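# Put slip sheet in orange crate, heat sink on top

## Task

Place the thin slip sheet so it lies flat on the bottom of the orange crate, then set the finned metal heat sink upright on that sheet with its fins pointing up. Afterwards release everything, return every tool you used to the stand slot it came from, and bring the arm well away from the tools. Note that grip50 cannot span the heat sink, and a locked-on tool is treated as part of the arm.

## Robot and tools

ROBOT. One UR7e-type arm with a tool changer on its flange; no tool is fixed to it. Three tools hang in a stand: grip50 (two-finger, 50 mm stroke), grip85 (two-finger, 85 mm stroke) and cup (suction). The heat sink needs grip85 or the cup; grip50 is too narrow for it. Joint order in the Joint positions line: shoulder pan, shoulder lift, elbow, wrist 1, wrist 2, wrist 3.

FRAMES. The scene frame has its origin on the table top under the arm base, +z up, +y to the left when facing +x. end_effector_position (m) and end_effector_quat_wxyz report the centre of the changer's flat face in that frame; the face's own z axis points out, away from the arm. Tool points, in mm along face x, y, z: grip50 grip point (0, -25, 180); grip85 grip point (0, 0, 173) closed, 13 mm closer when wide open; cup rim centre (0, 0, 175). Both grippers close along face x.

execute_actions(actions). actions is a list of actions; each action is a list of up to 15 rows, and each row is one control step of 1/30 s, so an action lasts 0.5 s. If fewer than 15 rows are given, the last one repeats. A row is 14 numbers, each in [-1, 1], in this order: dx, dy, dz, rx, ry, rz, tool/lock, grip50_position, grip50_force_limit, grip50_speed, grip85_position, grip85_force_limit, grip85_speed, cup_suction. Optionally 6 more numbers (0 to 1) follow: stiffness scales per joint in the order above, kept until changed. The first six are an offset, not a pose: the target for the changer face relative to where it measured at the start of that action (for the first action of a call, the last pose reported), expressed in the face's own axes. Every row is relative to that same start, not to the prior row. Scale: 1.0 equals 0.6 m of translation or 180 degrees; rx, ry, rz form a single rotation vector. Each step the command is clipped to 100 mm and 16 degrees from the measured pose, so long moves need several actions. An empty list just returns state and images.

Tool numbers. lock: above 0 locks the changer onto a plate touching its face, below 0 unlocks; about 1 s; 0 keeps the last command. Gripper position: +1 fully open; grip50 pads meet near -0.65, grip85 near -0.8; -1 closes until something stops the fingers. force_limit: -1 is about 20 N per pad, +1 about 185 N (grip50) or 235 N (grip85). speed: -1 about 20 mm/s, +1 about 150 mm/s. cup_suction: above 0.01 is on, otherwise off and vented; it persists between actions. Gripper commands only work when tool_id names that tool and its readings are numbers, not n/a.

move(target, speed, stop_force, blocking). target is one row like above; its first six numbers are an offset from the pose in the latest result, in face axes, same scale. The face follows a straight path to it, ignoring obstacles. speed: 0.002 to 0.5 m/s (default 0.25); rotation up to twice that in rad/s. stop_force: 9 to 40 N; the path halts when push against the direction of travel rises that much; use it with very slow speed for touching down, omit it when moving away from a contact, and do not rely on it in moves that rotate. blocking=false returns after 0.5 s (not with stop_force); then use wait(0) or stop before further commands. The result adds a move: line with the ending (done, contact, off_target, moving, held, fault), limits hit, and distance left.

wait(seconds): 0 to 10, arm holds its last command. stop(): brakes a running move. zoom_image(camera, region): camera is one of cam_head_left, cam_head_right, cam_high, cam_low, cam_wrist; region [x0, y0, x1, y1] in pixels, at most 504 by 504. read_manual(section): licence texts only. finished_scene(scene): ends the current scene by its number; irreversible.

RESULTS. State gives pose and velocities, joint positions, Wrist force and Wrist torque in face axes (offset up to about 4 N, noise, saturates near 50 N; "no reading" is harmless), plate_near, locked, unlocked, in_stand, unlock_refused, tool_id, gripper position_measured and object_status (0 moving, 1 blocked while opening, 2 blocked while closing = holding, 3 reached target or pads met; thin objects may show 3), cup_suction_measured (1 = strong vacuum) and cup_part_present. "Hand target" is where the controller is heading; "pose unreachable" means the clearance check altered the command.

TOOL CHANGE. Align the face to the plate within about 1 mm and 1 degree, face -y toward the fork's open side. When plate_near is 1, lock +1 and wait for locked = 1; the tool then initialises (a gripper closes and reopens). Lift about 20 mm (between 10 and 30), slide at least 110 mm out along face -y, then rise. Return by the reverse path; when in_stand is 1, hold still, lock -1, wait for unlocked = 1, then leave. Unlocking elsewhere is refused. Slots are 180 mm apart.

CUP. Seat the whole rim on a smooth flat area away from edges; release by setting down, suction off, rising 15 mm.

AVOID. Anything leaving the table fails the job. 150 N external force or a joint torque at its load limit (wrist joints 25.2 N m, others 135) stops the arm for 10 s. The arm is stiff: never command far into a firm surface without stop_force and low speed. Long holds heat motors (warning at 70 °C, braking at 85 °C). Avoid drops, slams and fast swings with loads; loose objects may occasionally be nudged.

Each tool is called by a JSON object that holds its "method" and its "body", one argument or row to a line.

## Session

{"method": "execute_actions", "body": {
  "actions": []
}}

Scene clock: 0.00 s.
end_effector_position=(+0.4317, -0.0004, +0.3677) locked=0 unlocked=1 plate_near=0 in_stand=0 unlock_refused=0 tool_id=none grip50_position_measured=n/a grip50_object_status=n/a grip85_position_measured=n/a grip85_object_status=n/a cup_suction_measured=n/a cup_part_present=n/a end_effector_quat_wxyz=(-0.009, +0.705, +0.709, -0.001) end_effector_velocity=(-0.000, +0.000, -0.000) end_effector_angular_velocity=(+0.002, +0.001, +0.001)
Joint positions: [-0.315 -1.722  2.042 -1.888 -1.571 -1.888]
Joint velocities: [ 0.     0.     0.     0.     0.001 -0.   ]
Motor temperatures (°C, as the motors report them): [35 36 34 40 40 42]
Wrist force (N, on the end effector, along its own x y z axes, offset not removed): no reading
Wrist torque (N m, same axes, about the end effector's origin, offset not removed): no reading
Hand target: +0.432, -0.000, +0.368; -0.009, +0.705, +0.709, -0.001
Joint stiffness scale: [1. 1. 1. 1. 1. 1.]

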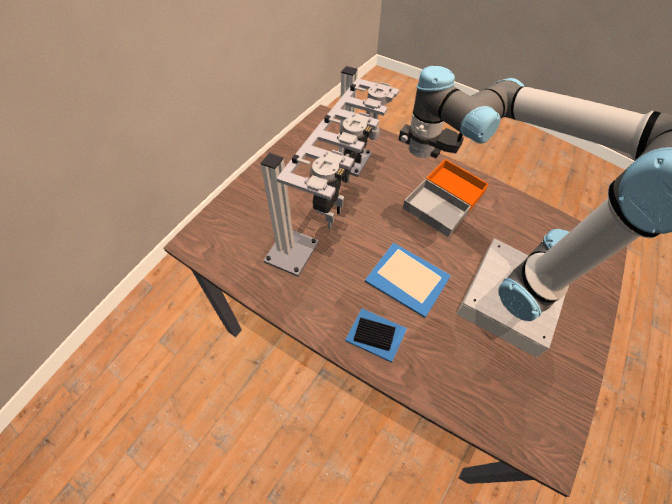

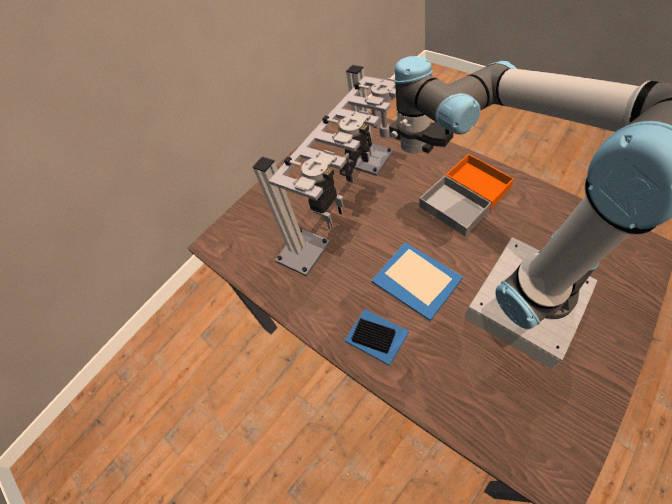

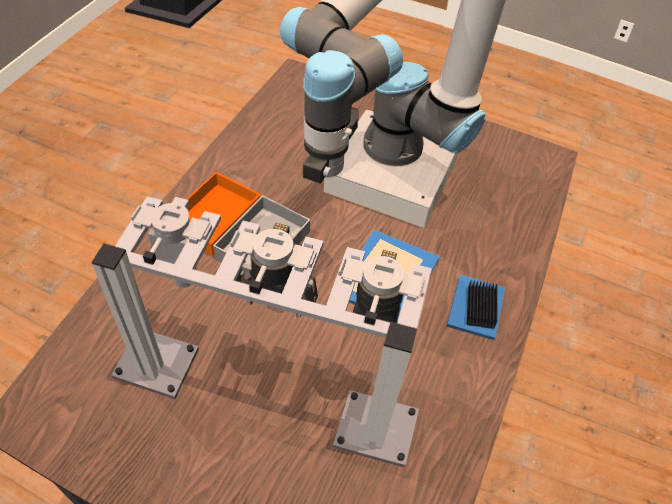

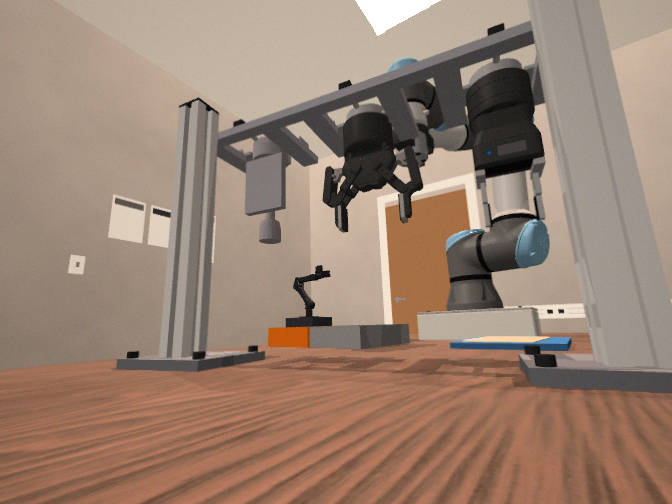

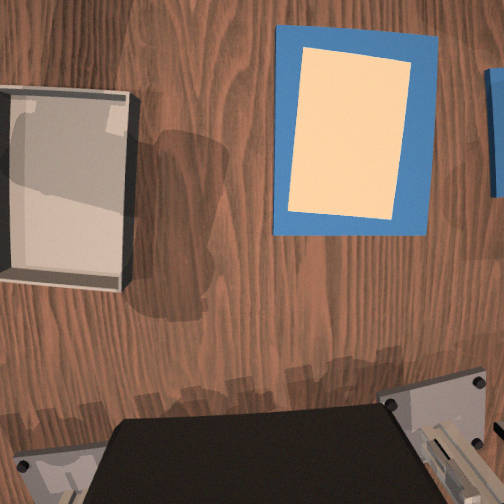

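{"method": "move", "body": {
  "target": [-0.31,0.1,-0.22,0,0,-0.052,0,1,0,0,1,0,0,0]
}}

{"method": "move", "body": {
  "target": [0,0.23,0,0,0,0,0,1,0,0,1,0,0,0]
}}

Scene clock: 7.60 s.
end_effector_position=(+0.4937, -0.1858, +0.4965) locked=0 unlocked=1 plate_near=0 in_stand=0 unlock_refused=0 tool_id=none grip50_position_measured=n/a grip50_object_status=n/a grip85_position_measured=n/a grip85_object_status=n/a cup_suction_measured=n/a cup_part_present=n/a end_effector_quat_wxyz=(-0.008, +0.644, +0.765, +0.000) end_effector_velocity=(+0.001, -0.001, +0.002) end_effector_angular_velocity=(+0.006, +0.010, +0.010)
Joint positions: [-0.618 -1.54   1.533 -1.561 -1.571 -2.354]
Joint velocities: [-0.     0.006 -0.014  0.02  -0.001 -0.01 ]
Motor temperatures (°C, as the motors report them): [35 36 34 40 40 42]
Wrist force (N, on the end effector, along its own x y z axes, offset not removed): [-0.1 4.5 2.1]
Wrist torque (N m, same axes, about the end effector's origin, offset not removed): [0.09 0.10 0.26]
Hand target: +0.494, -0.187, +0.497; -0.009, +0.645, +0.765, +0.000
Off the commanded pose: 0.002 m, 0 deg.
Joint stiffness scale: [1. 1. 1. 1. 1. 1.]
move: done
camera_calibration (this result's frames):
cam_wrist: T_world_to_cam=[[-0.119459, 0.990139, 0.0731751, 0.207472], [0.974933, 0.103051, 0.197195, -0.499639], [0.18771, 0.0948974, -0.97763, 0.457884], [0, 0, 0, 1]] pos_world=[0.42595, -0.19739, 0.530986]

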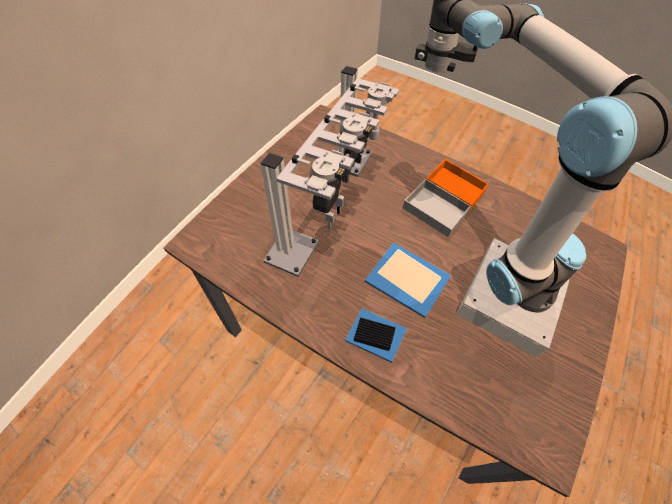

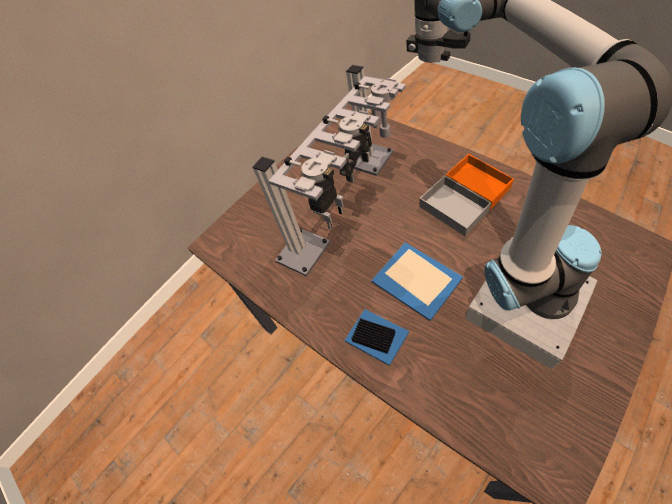

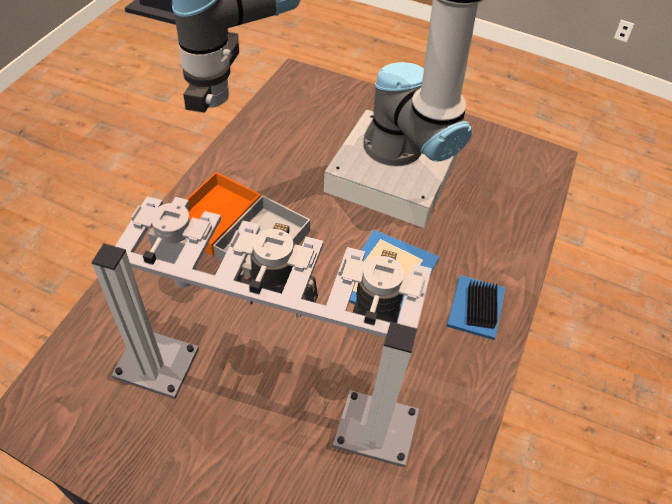

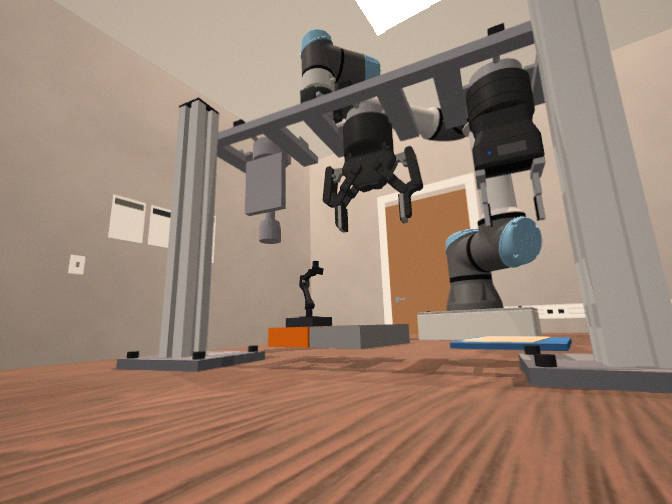

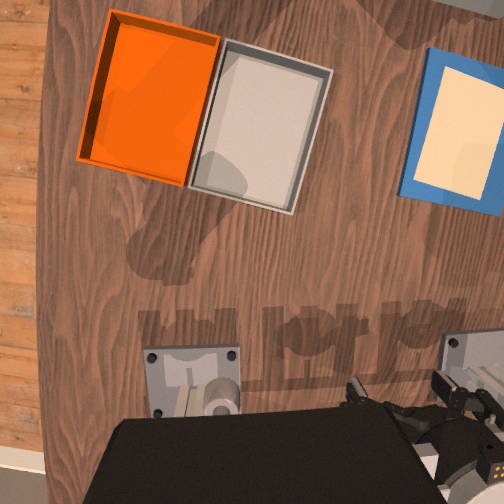

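Scene clock: 8.90 s.
end_effector_position=(+0.6284, -0.1632, +0.4952) locked=0 unlocked=1 plate_near=0 in_stand=0 unlock_refused=0 tool_id=none grip50_position_measured=n/a grip50_object_status=n/a grip85_position_measured=n/a grip85_object_status=n/a cup_suction_measured=n/a cup_part_present=n/a end_effector_quat_wxyz=(-0.008, +0.645, +0.764, +0.000) end_effector_velocity=(+0.002, +0.001, -0.001) end_effector_angular_velocity=(+0.003, +0.008, -0.001)
Joint positions: [-0.463 -1.237  1.17  -1.503 -1.571 -2.198]
Joint velocities: [ 0.002  0.007 -0.009  0.011 -0.001  0.003]
Motor temperatures (°C, as the motors report them): [35 36 34 40 40 42]
Wrist force (N, on the end effector, along its own x y z axes, offset not removed): [1.0 3.7 3.5]
Wrist torque (N m, same axes, about the end effector's origin, offset not removed): [0.08 0.06 0.29]
Hand target: +0.630, -0.163, +0.495; -0.008, +0.644, +0.765, -0.000
Off the commanded pose: 0.001 m, 0 deg.
Joint stiffness scale: [1. 1. 1. 1. 1. 1.]
move: done
camera_calibration (this result's frames):
cam_wrist: T_world_to_cam=[[-0.118445, 0.990264, 0.0731252, 0.200662], [0.974922, 0.102004, 0.197792, -0.633544], [0.188407, 0.0947188, -0.977513, 0.428679], [0, 0, 0, 1]] pos_world=[0.560658, -0.174689, 0.529676]

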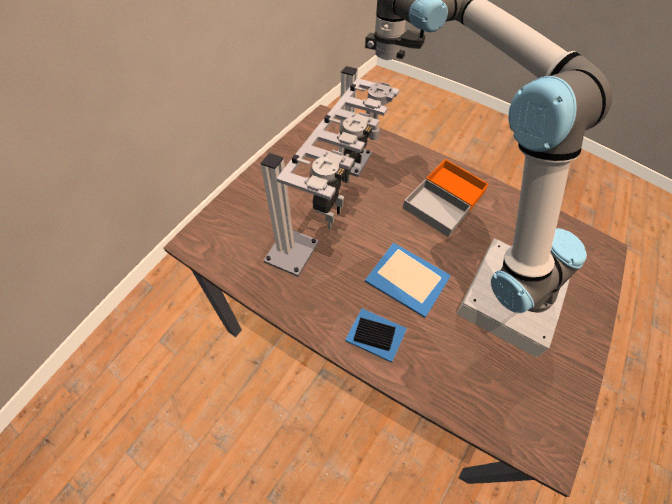

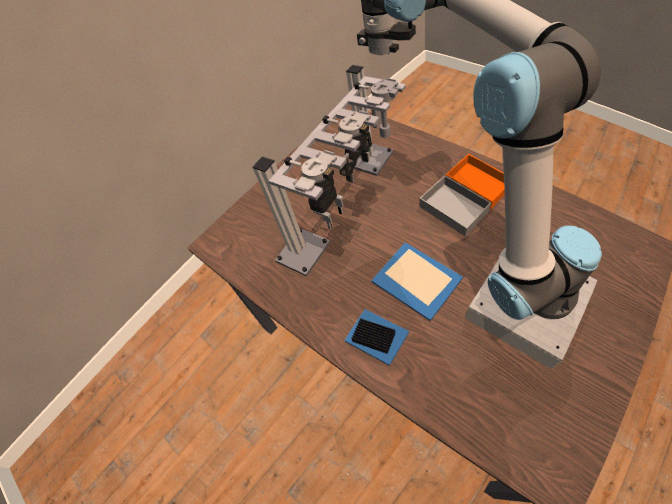

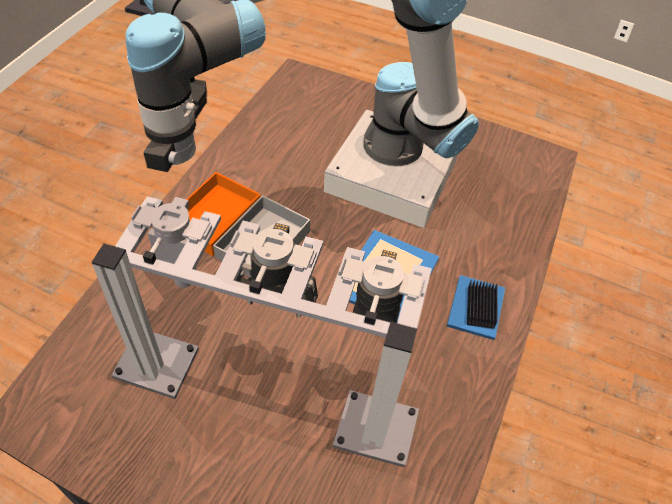

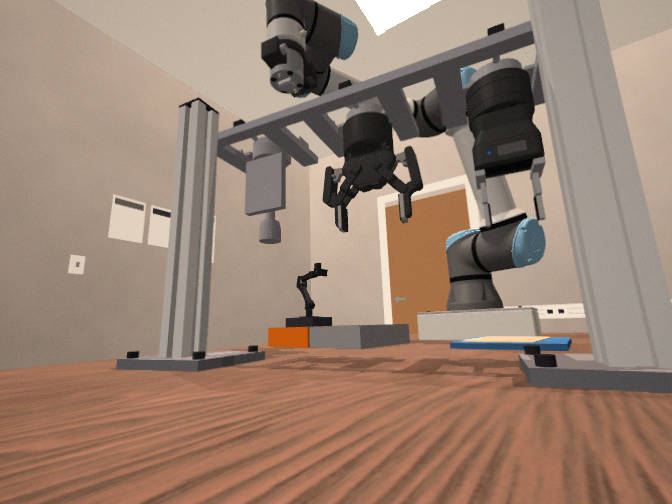

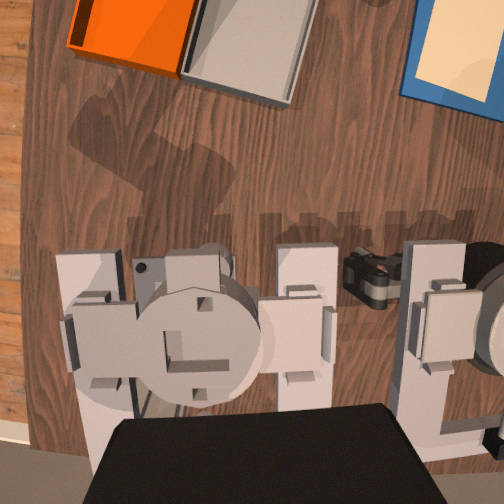

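{"method": "move", "body": {
  "target": [-0.030,0.022,0.15,-0.0033,-0.0039,0.007,0,1,0,0,1,0,0,0]
}}

{"method": "zoom_image", "body": {
  "camera": "cam_wrist",
  "region": [0,200,504,504]
}}

Scene clock: 16.37 s.
end_effector_position=(+0.6439, -0.1768, +0.4071) locked=0 unlocked=1 plate_near=0 in_stand=0 unlock_refused=0 tool_id=none grip50_position_measured=n/a grip50_object_status=n/a grip85_position_measured=n/a grip85_object_status=n/a cup_suction_measured=n/a cup_part_present=n/a end_effector_quat_wxyz=(+0.001, +0.652, +0.758, +0.001) end_effector_velocity=(+0.002, -0.000, +0.003) end_effector_angular_velocity=(-0.008, -0.015, +0.000)
Joint positions: [-0.471 -1.185  1.329 -1.73  -1.574 -2.186]
Joint velocities: [ 0.001 -0.001 -0.    -0.016 -0.     0.001]
Motor temperatures (°C, as the motors report them): [35 36 34 40 40 42]
Wrist force (N, on the end effector, along its own x y z axes, offset not removed): [-0.1 3.6 2.4]
Wrist torque (N m, same axes, about the end effector's origin, offset not removed): [0.09 0.10 0.25]
Hand target: +0.644, -0.178, +0.405; +0.000, +0.653, +0.757, +0.000
Off the commanded pose: 0.002 m, 0 deg.
Joint stiffness scale: [1. 1. 1. 1. 1. 1.]
move: done
camera_calibration (this result's frames):
cam_wrist: T_world_to_cam=[[-0.0996905, 0.993154, 0.060884, 0.215888], [0.973878, 0.0848434, 0.210627, -0.637403], [0.204019, 0.0802911, -0.975669, 0.327495], [0, 0, 0, 1]] pos_world=[0.575459, -0.186625, 0.440637]

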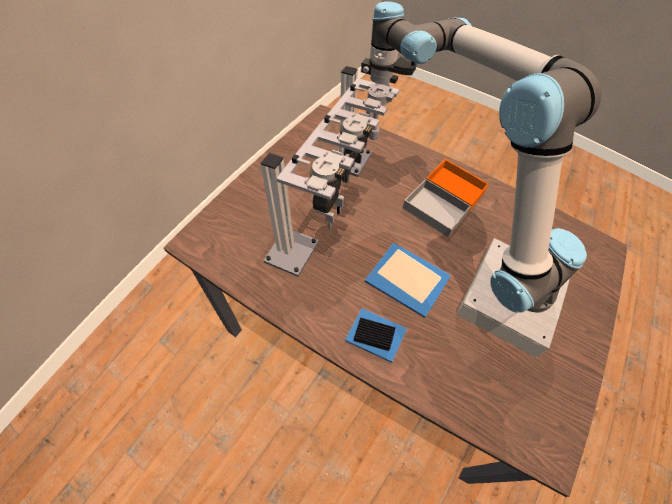

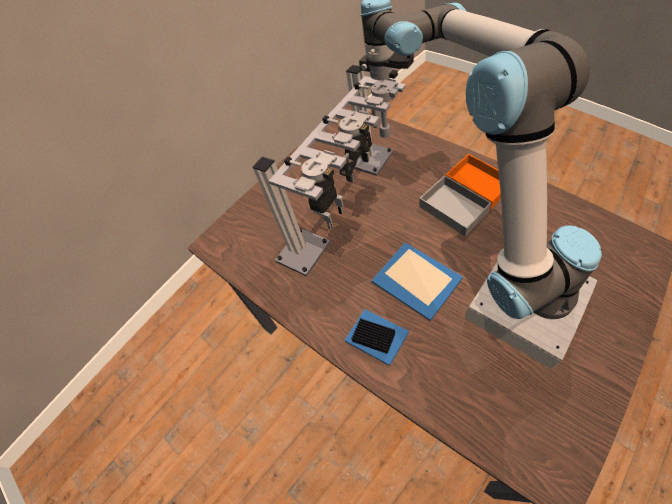

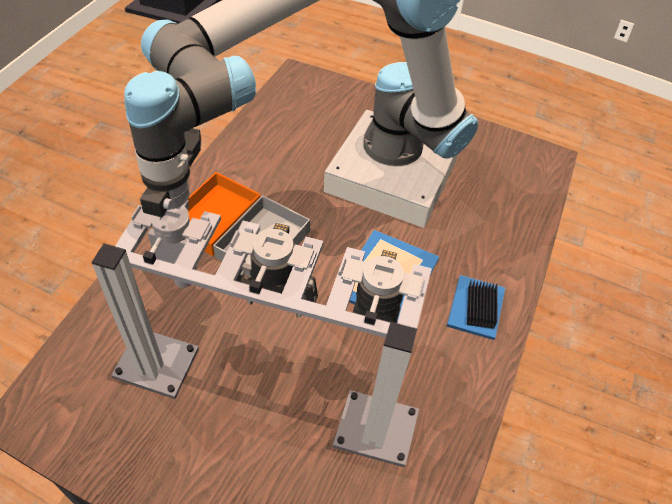

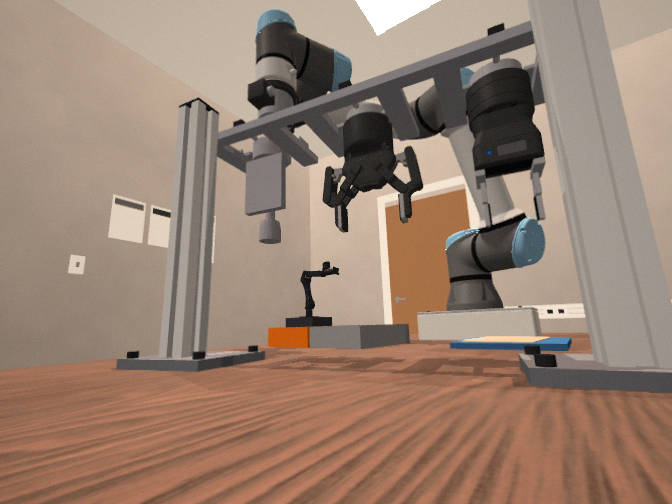

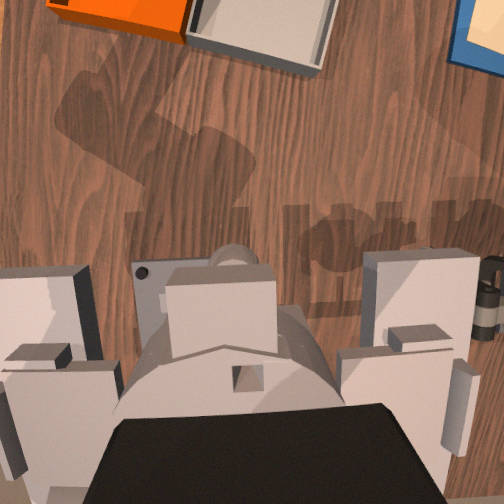

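Region (0, 200, 504, 504) of cam_wrist's 504x504 image, scaled by 1.000; it fills the top 304 rows of this view, and the rest is white.

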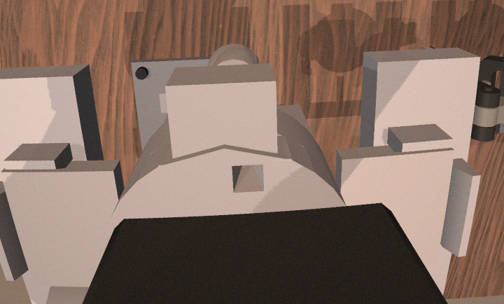

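{"method": "move", "body": {
  "target": [-0.005,0.0025,0.04,0,0,0.003,0,1,0,0,1,0,0,0],
  "speed": 0.05
}}

{"method": "move", "body": {
  "target": [0,0,0.05,0,0,0,0,1,0,0,1,0,0,0],
  "speed": 0.006,
  "stop_force": 15
}}

Scene clock: 23.40 s.
end_effector_position=(+0.6466, -0.1786, +0.3859) locked=0 unlocked=1 plate_near=0 in_stand=0 unlock_refused=0 tool_id=none grip50_position_measured=n/a grip50_object_status=n/a grip85_position_measured=n/a grip85_object_status=n/a cup_suction_measured=n/a cup_part_present=n/a end_effector_quat_wxyz=(+0.003, +0.655, +0.756, +0.001) end_effector_velocity=(+0.001, -0.001, +0.001) end_effector_angular_velocity=(-0.004, -0.010, -0.003)
Joint positions: [-0.471 -1.17   1.363 -1.783 -1.574 -2.18 ]
Joint velocities: [-0.001 -0.     0.    -0.011  0.001  0.002]
Motor temperatures (°C, as the motors report them): [35 36 34 40 40 42]
Wrist force (N, on the end effector, along its own x y z axes, offset not removed): [0.6 2.9 2.0]
Wrist torque (N m, same axes, about the end effector's origin, offset not removed): [0.01 0.02 0.15]
Hand target: +0.646, -0.180, +0.383; +0.001, +0.656, +0.755, +0.001
Off the commanded pose: 0.003 m, 0 deg.
Joint stiffness scale: [1. 1. 1. 1. 1. 1.]
move: done
camera_calibration (this result's frames):
cam_wrist: T_world_to_cam=[[-0.0930772, 0.993916, 0.0588921, 0.215786], [0.973725, 0.0785203, 0.213763, -0.637591], [0.207839, 0.0772412, -0.975109, 0.303204], [0, 0, 0, 1]] pos_world=[0.577906, -0.187829, 0.419242]

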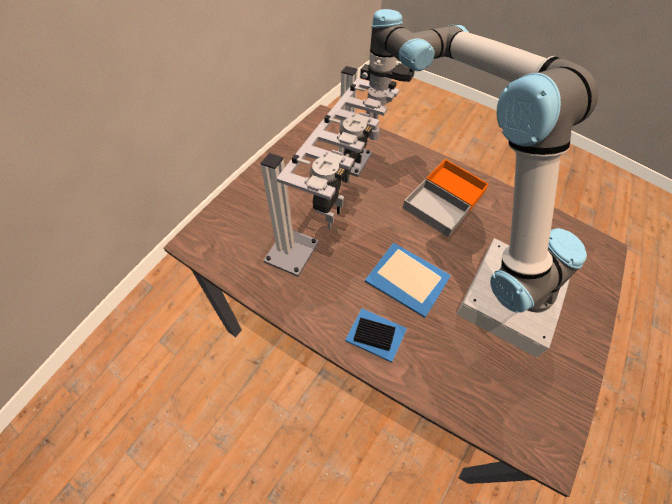

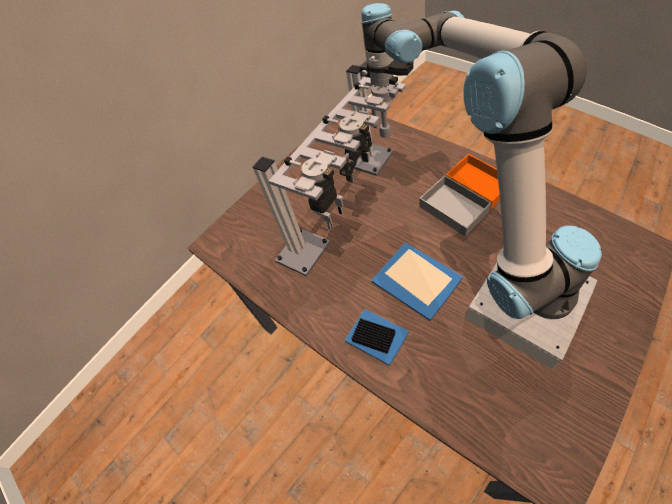

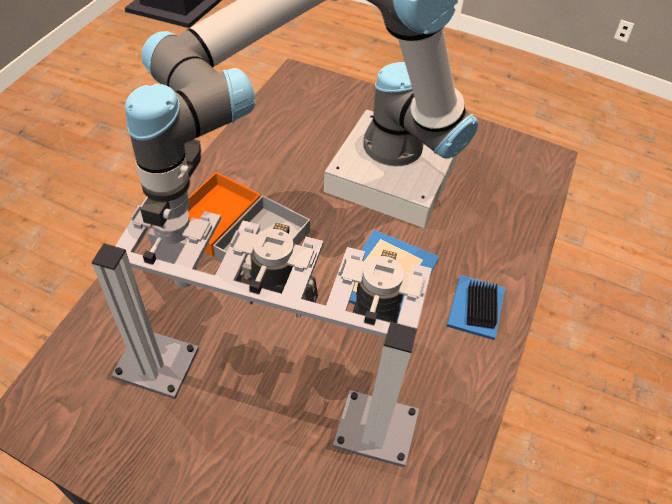

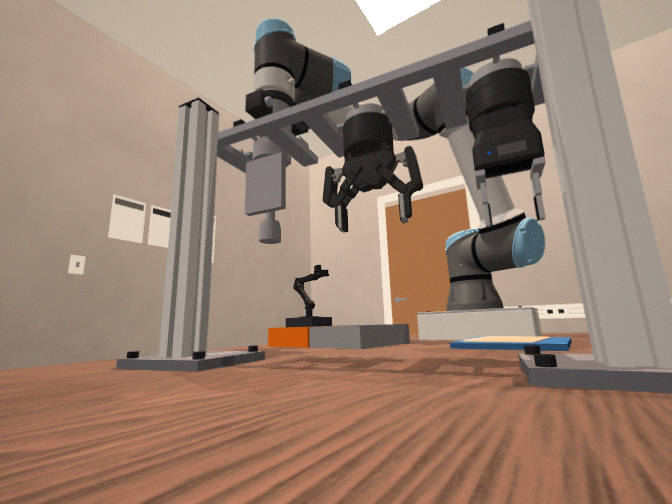

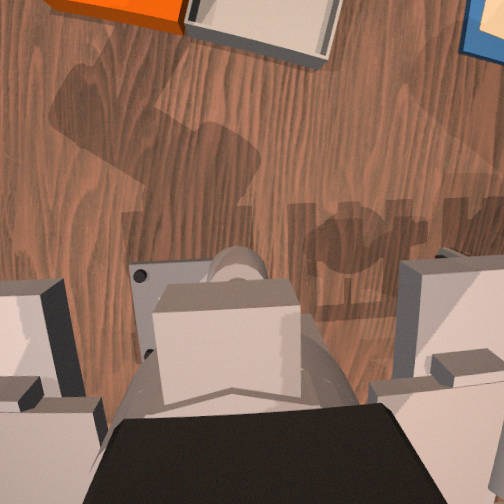

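Scene clock: 28.20 s.
end_effector_position=(+0.6481, -0.1793, +0.3700) locked=0 unlocked=1 plate_near=0 in_stand=0 unlock_refused=0 tool_id=none grip50_position_measured=n/a grip50_object_status=n/a grip85_position_measured=n/a grip85_object_status=n/a cup_suction_measured=n/a cup_part_present=n/a end_effector_quat_wxyz=(+0.012, +0.655, +0.756, +0.004) end_effector_velocity=(+0.000, +0.000, -0.000) end_effector_angular_velocity=(+0.000, +0.000, +0.001)
Joint positions: [-0.471 -1.164  1.4   -1.846 -1.574 -2.18 ]
Joint velocities: [ 0.001  0.    -0.     0.     0.    -0.   ]
Motor temperatures (°C, as the motors report them): [35 36 34 40 40 42]
Wrist force (N, on the end effector, along its own x y z axes, offset not removed): [0.7 2.7 -4.6]
Wrist torque (N m, same axes, about the end effector's origin, offset not removed): [0.00 0.24 0.29]
Hand target: +0.648, -0.179, +0.370; +0.012, +0.655, +0.756, +0.003
Off the commanded pose: 0.014 m, 1 deg.
Joint stiffness scale: [1. 1. 1. 1. 1. 1.]
move: contact
camera_calibration (this result's frames):
cam_wrist: T_world_to_cam=[[-0.0938956, 0.994397, 0.0485654, 0.222025], [0.969879, 0.0803499, 0.229952, -0.638855], [0.224762, 0.068694, -0.971989, 0.2738], [0, 0, 0, 1]] pos_world=[0.57892, -0.188257, 0.402254]

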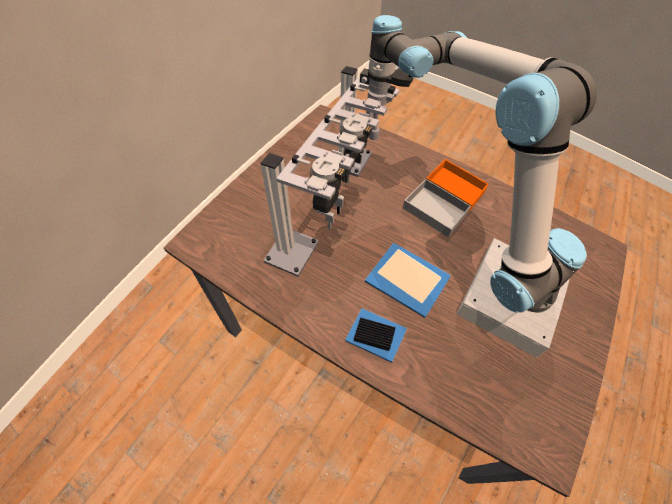

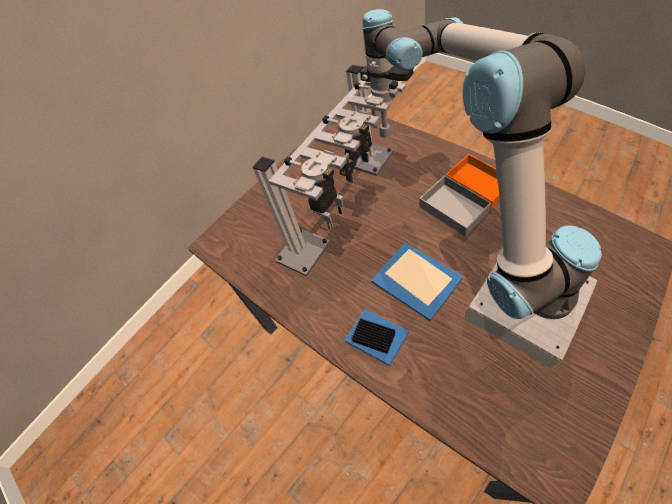

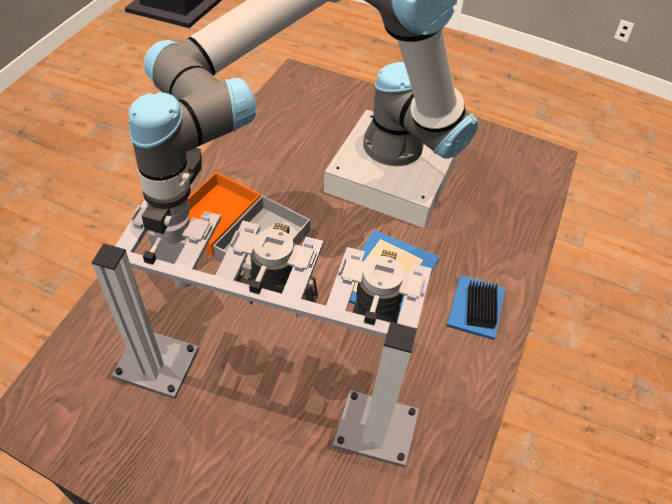

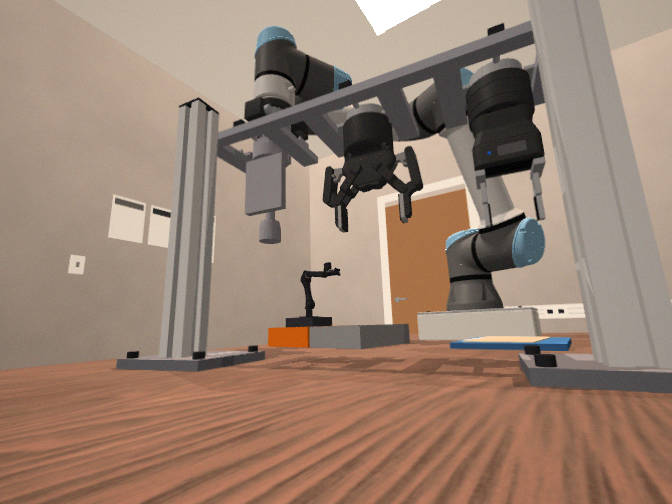

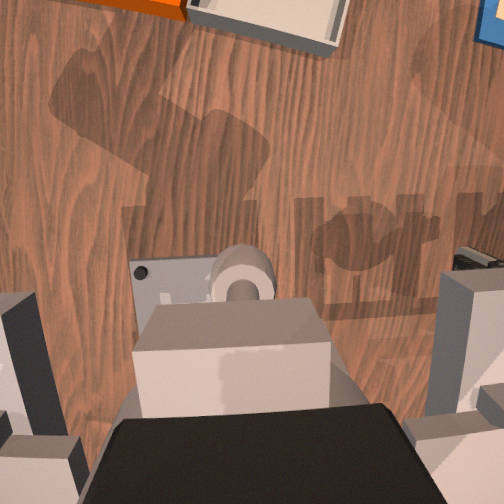

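{"method": "move", "body": {
  "target": [-0.0047,-0.002,-0.015,0.0075,0.0045,0,0,1,0,0,1,0,0,0],
  "speed": 0.03
}}

Scene clock: 33.20 s.
end_effector_position=(+0.6467, -0.1804, +0.3792) locked=0 unlocked=1 plate_near=0 in_stand=0 unlock_refused=0 tool_id=none grip50_position_measured=n/a grip50_object_status=n/a grip85_position_measured=n/a grip85_object_status=n/a cup_suction_measured=n/a cup_part_present=n/a end_effector_quat_wxyz=(-0.000, +0.655, +0.756, +0.000) end_effector_velocity=(-0.001, -0.000, -0.002) end_effector_angular_velocity=(+0.008, +0.017, +0.001)
Joint positions: [-0.474 -1.163  1.369 -1.789 -1.575 -2.183]
Joint velocities: [-0.001  0.005 -0.006  0.02  -0.    -0.002]
Motor temperatures (°C, as the motors report them): [35 36 34 40 40 42]
Wrist force (N, on the end effector, along its own x y z axes, offset not removed): [0.0 3.6 2.5]
Wrist torque (N m, same axes, about the end effector's origin, offset not removed): [0.04 0.12 0.18]
Hand target: +0.647, -0.182, +0.379; -0.001, +0.655, +0.756, -0.001
Off the commanded pose: 0.002 m, 0 deg.
Joint stiffness scale: [1. 1. 1. 1. 1. 1.]
move: done
camera_calibration (this result's frames):
cam_wrist: T_world_to_cam=[[-0.0937296, 0.993706, 0.061344, 0.217479], [0.974918, 0.0791155, 0.208026, -0.634641], [0.201864, 0.0793036, -0.976198, 0.301421], [0, 0, 0, 1]] pos_world=[0.578261, -0.189804, 0.412928]

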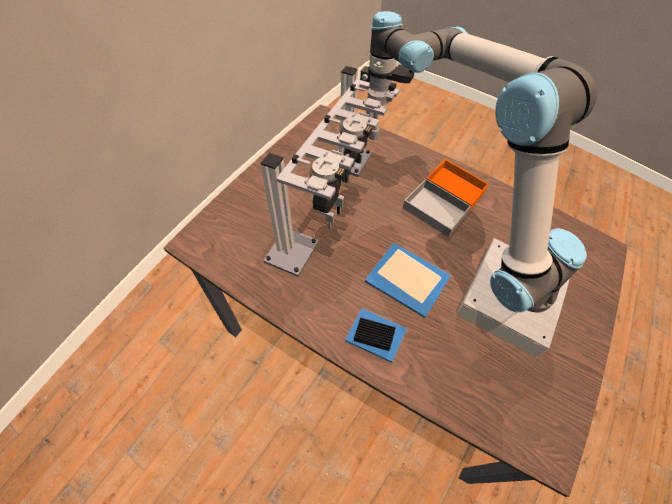

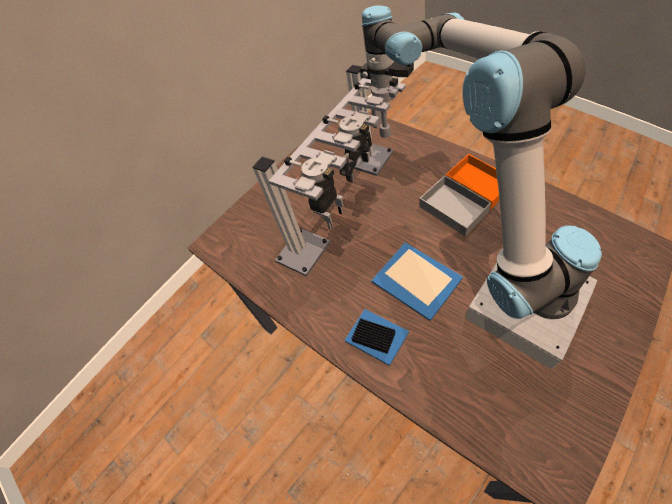

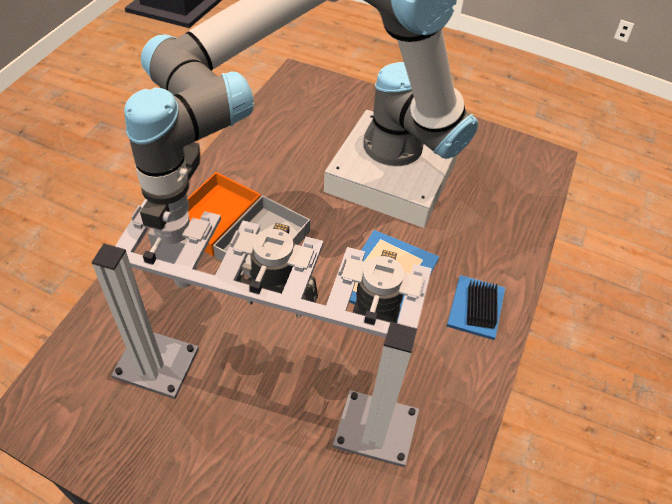

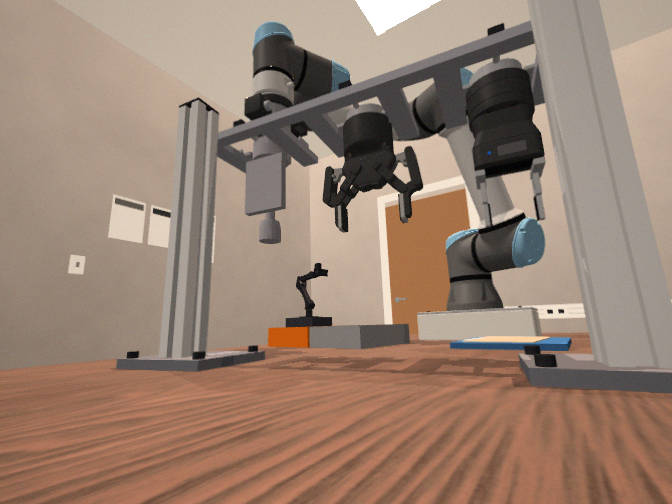

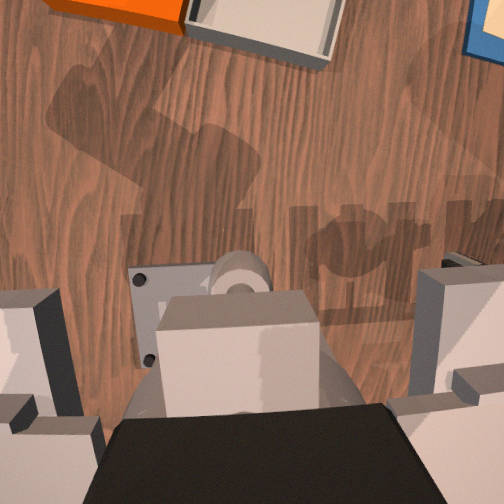

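{"method": "move", "body": {
  "target": [-0.003,0,0.036,0.002,0.001,0,0,1,0,0,1,0,0,0],
  "speed": 0.01
}}

Scene clock: 37.73 s.
end_effector_position=(+0.6483, -0.1812, +0.3625) locked=0 unlocked=1 plate_near=0 in_stand=1 unlock_refused=0 tool_id=none grip50_position_measured=n/a grip50_object_status=n/a grip85_position_measured=n/a grip85_object_status=n/a cup_suction_measured=n/a cup_part_present=n/a end_effector_quat_wxyz=(+0.001, +0.654, +0.756, +0.000) end_effector_velocity=(+0.000, -0.000, -0.001) end_effector_angular_velocity=(-0.002, -0.004, -0.000)
Joint positions: [-0.474 -1.15   1.394 -1.829 -1.575 -2.185]
Joint velocities: [ 0.    -0.     0.004 -0.009 -0.     0.   ]
Motor temperatures (°C, as the motors report them): [35 36 34 40 40 42]
Wrist force (N, on the end effector, along its own x y z axes, offset not removed): [-0.6 7.3 0.6]
Wrist torque (N m, same axes, about the end effector's origin, offset not removed): [0.01 0.13 0.24]
Hand target: +0.647, -0.182, +0.358; -0.003, +0.655, +0.756, -0.001
Off the commanded pose: 0.005 m, 1 deg.
Joint stiffness scale: [1. 1. 1. 1. 1. 1.]
move: off_target
camera_calibration (this result's frames):
cam_wrist: T_world_to_cam=[[-0.0952156, 0.993626, 0.0603385, 0.220736], [0.974493, 0.0806652, 0.209418, -0.632651], [0.203216, 0.0787393, -0.975963, 0.283773], [0, 0, 0, 1]] pos_world=[0.579864, -0.19064, 0.396121]

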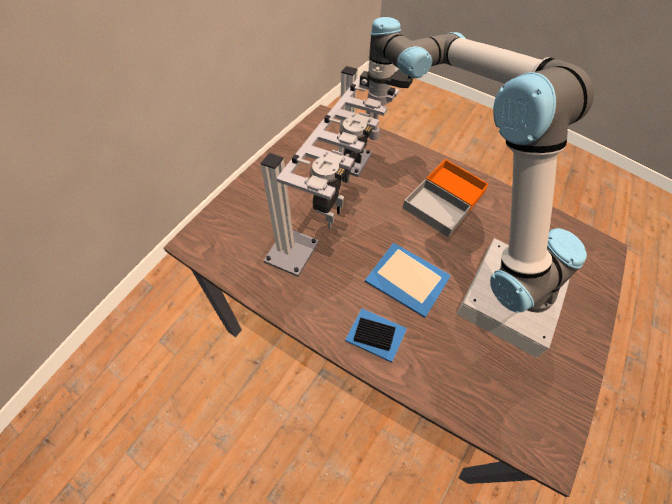

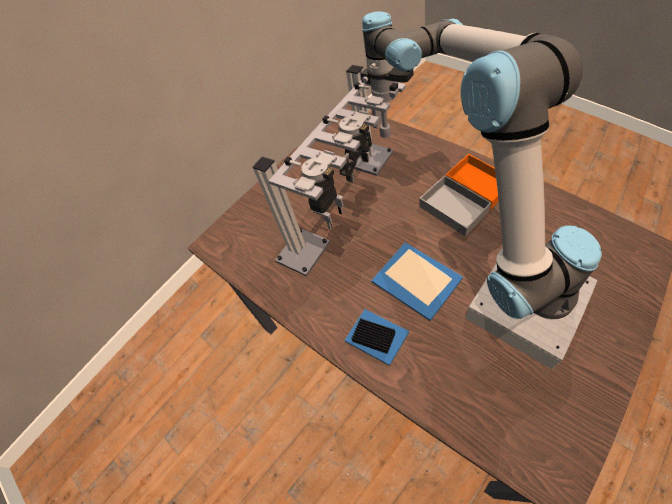

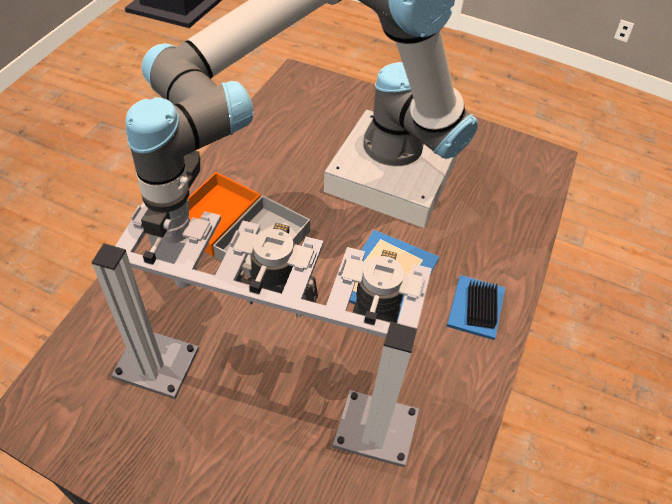

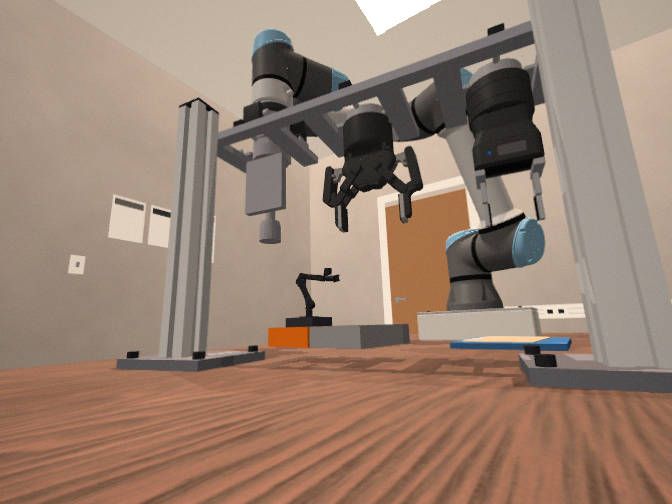

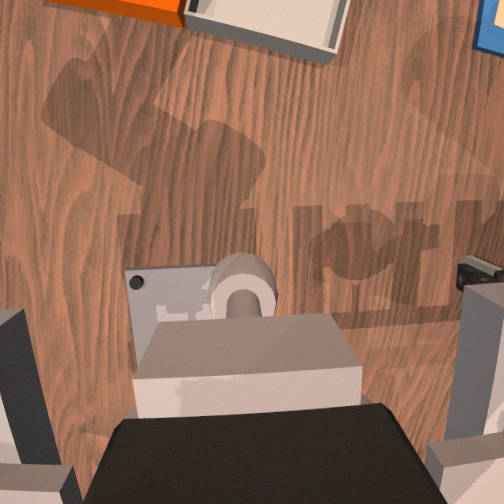

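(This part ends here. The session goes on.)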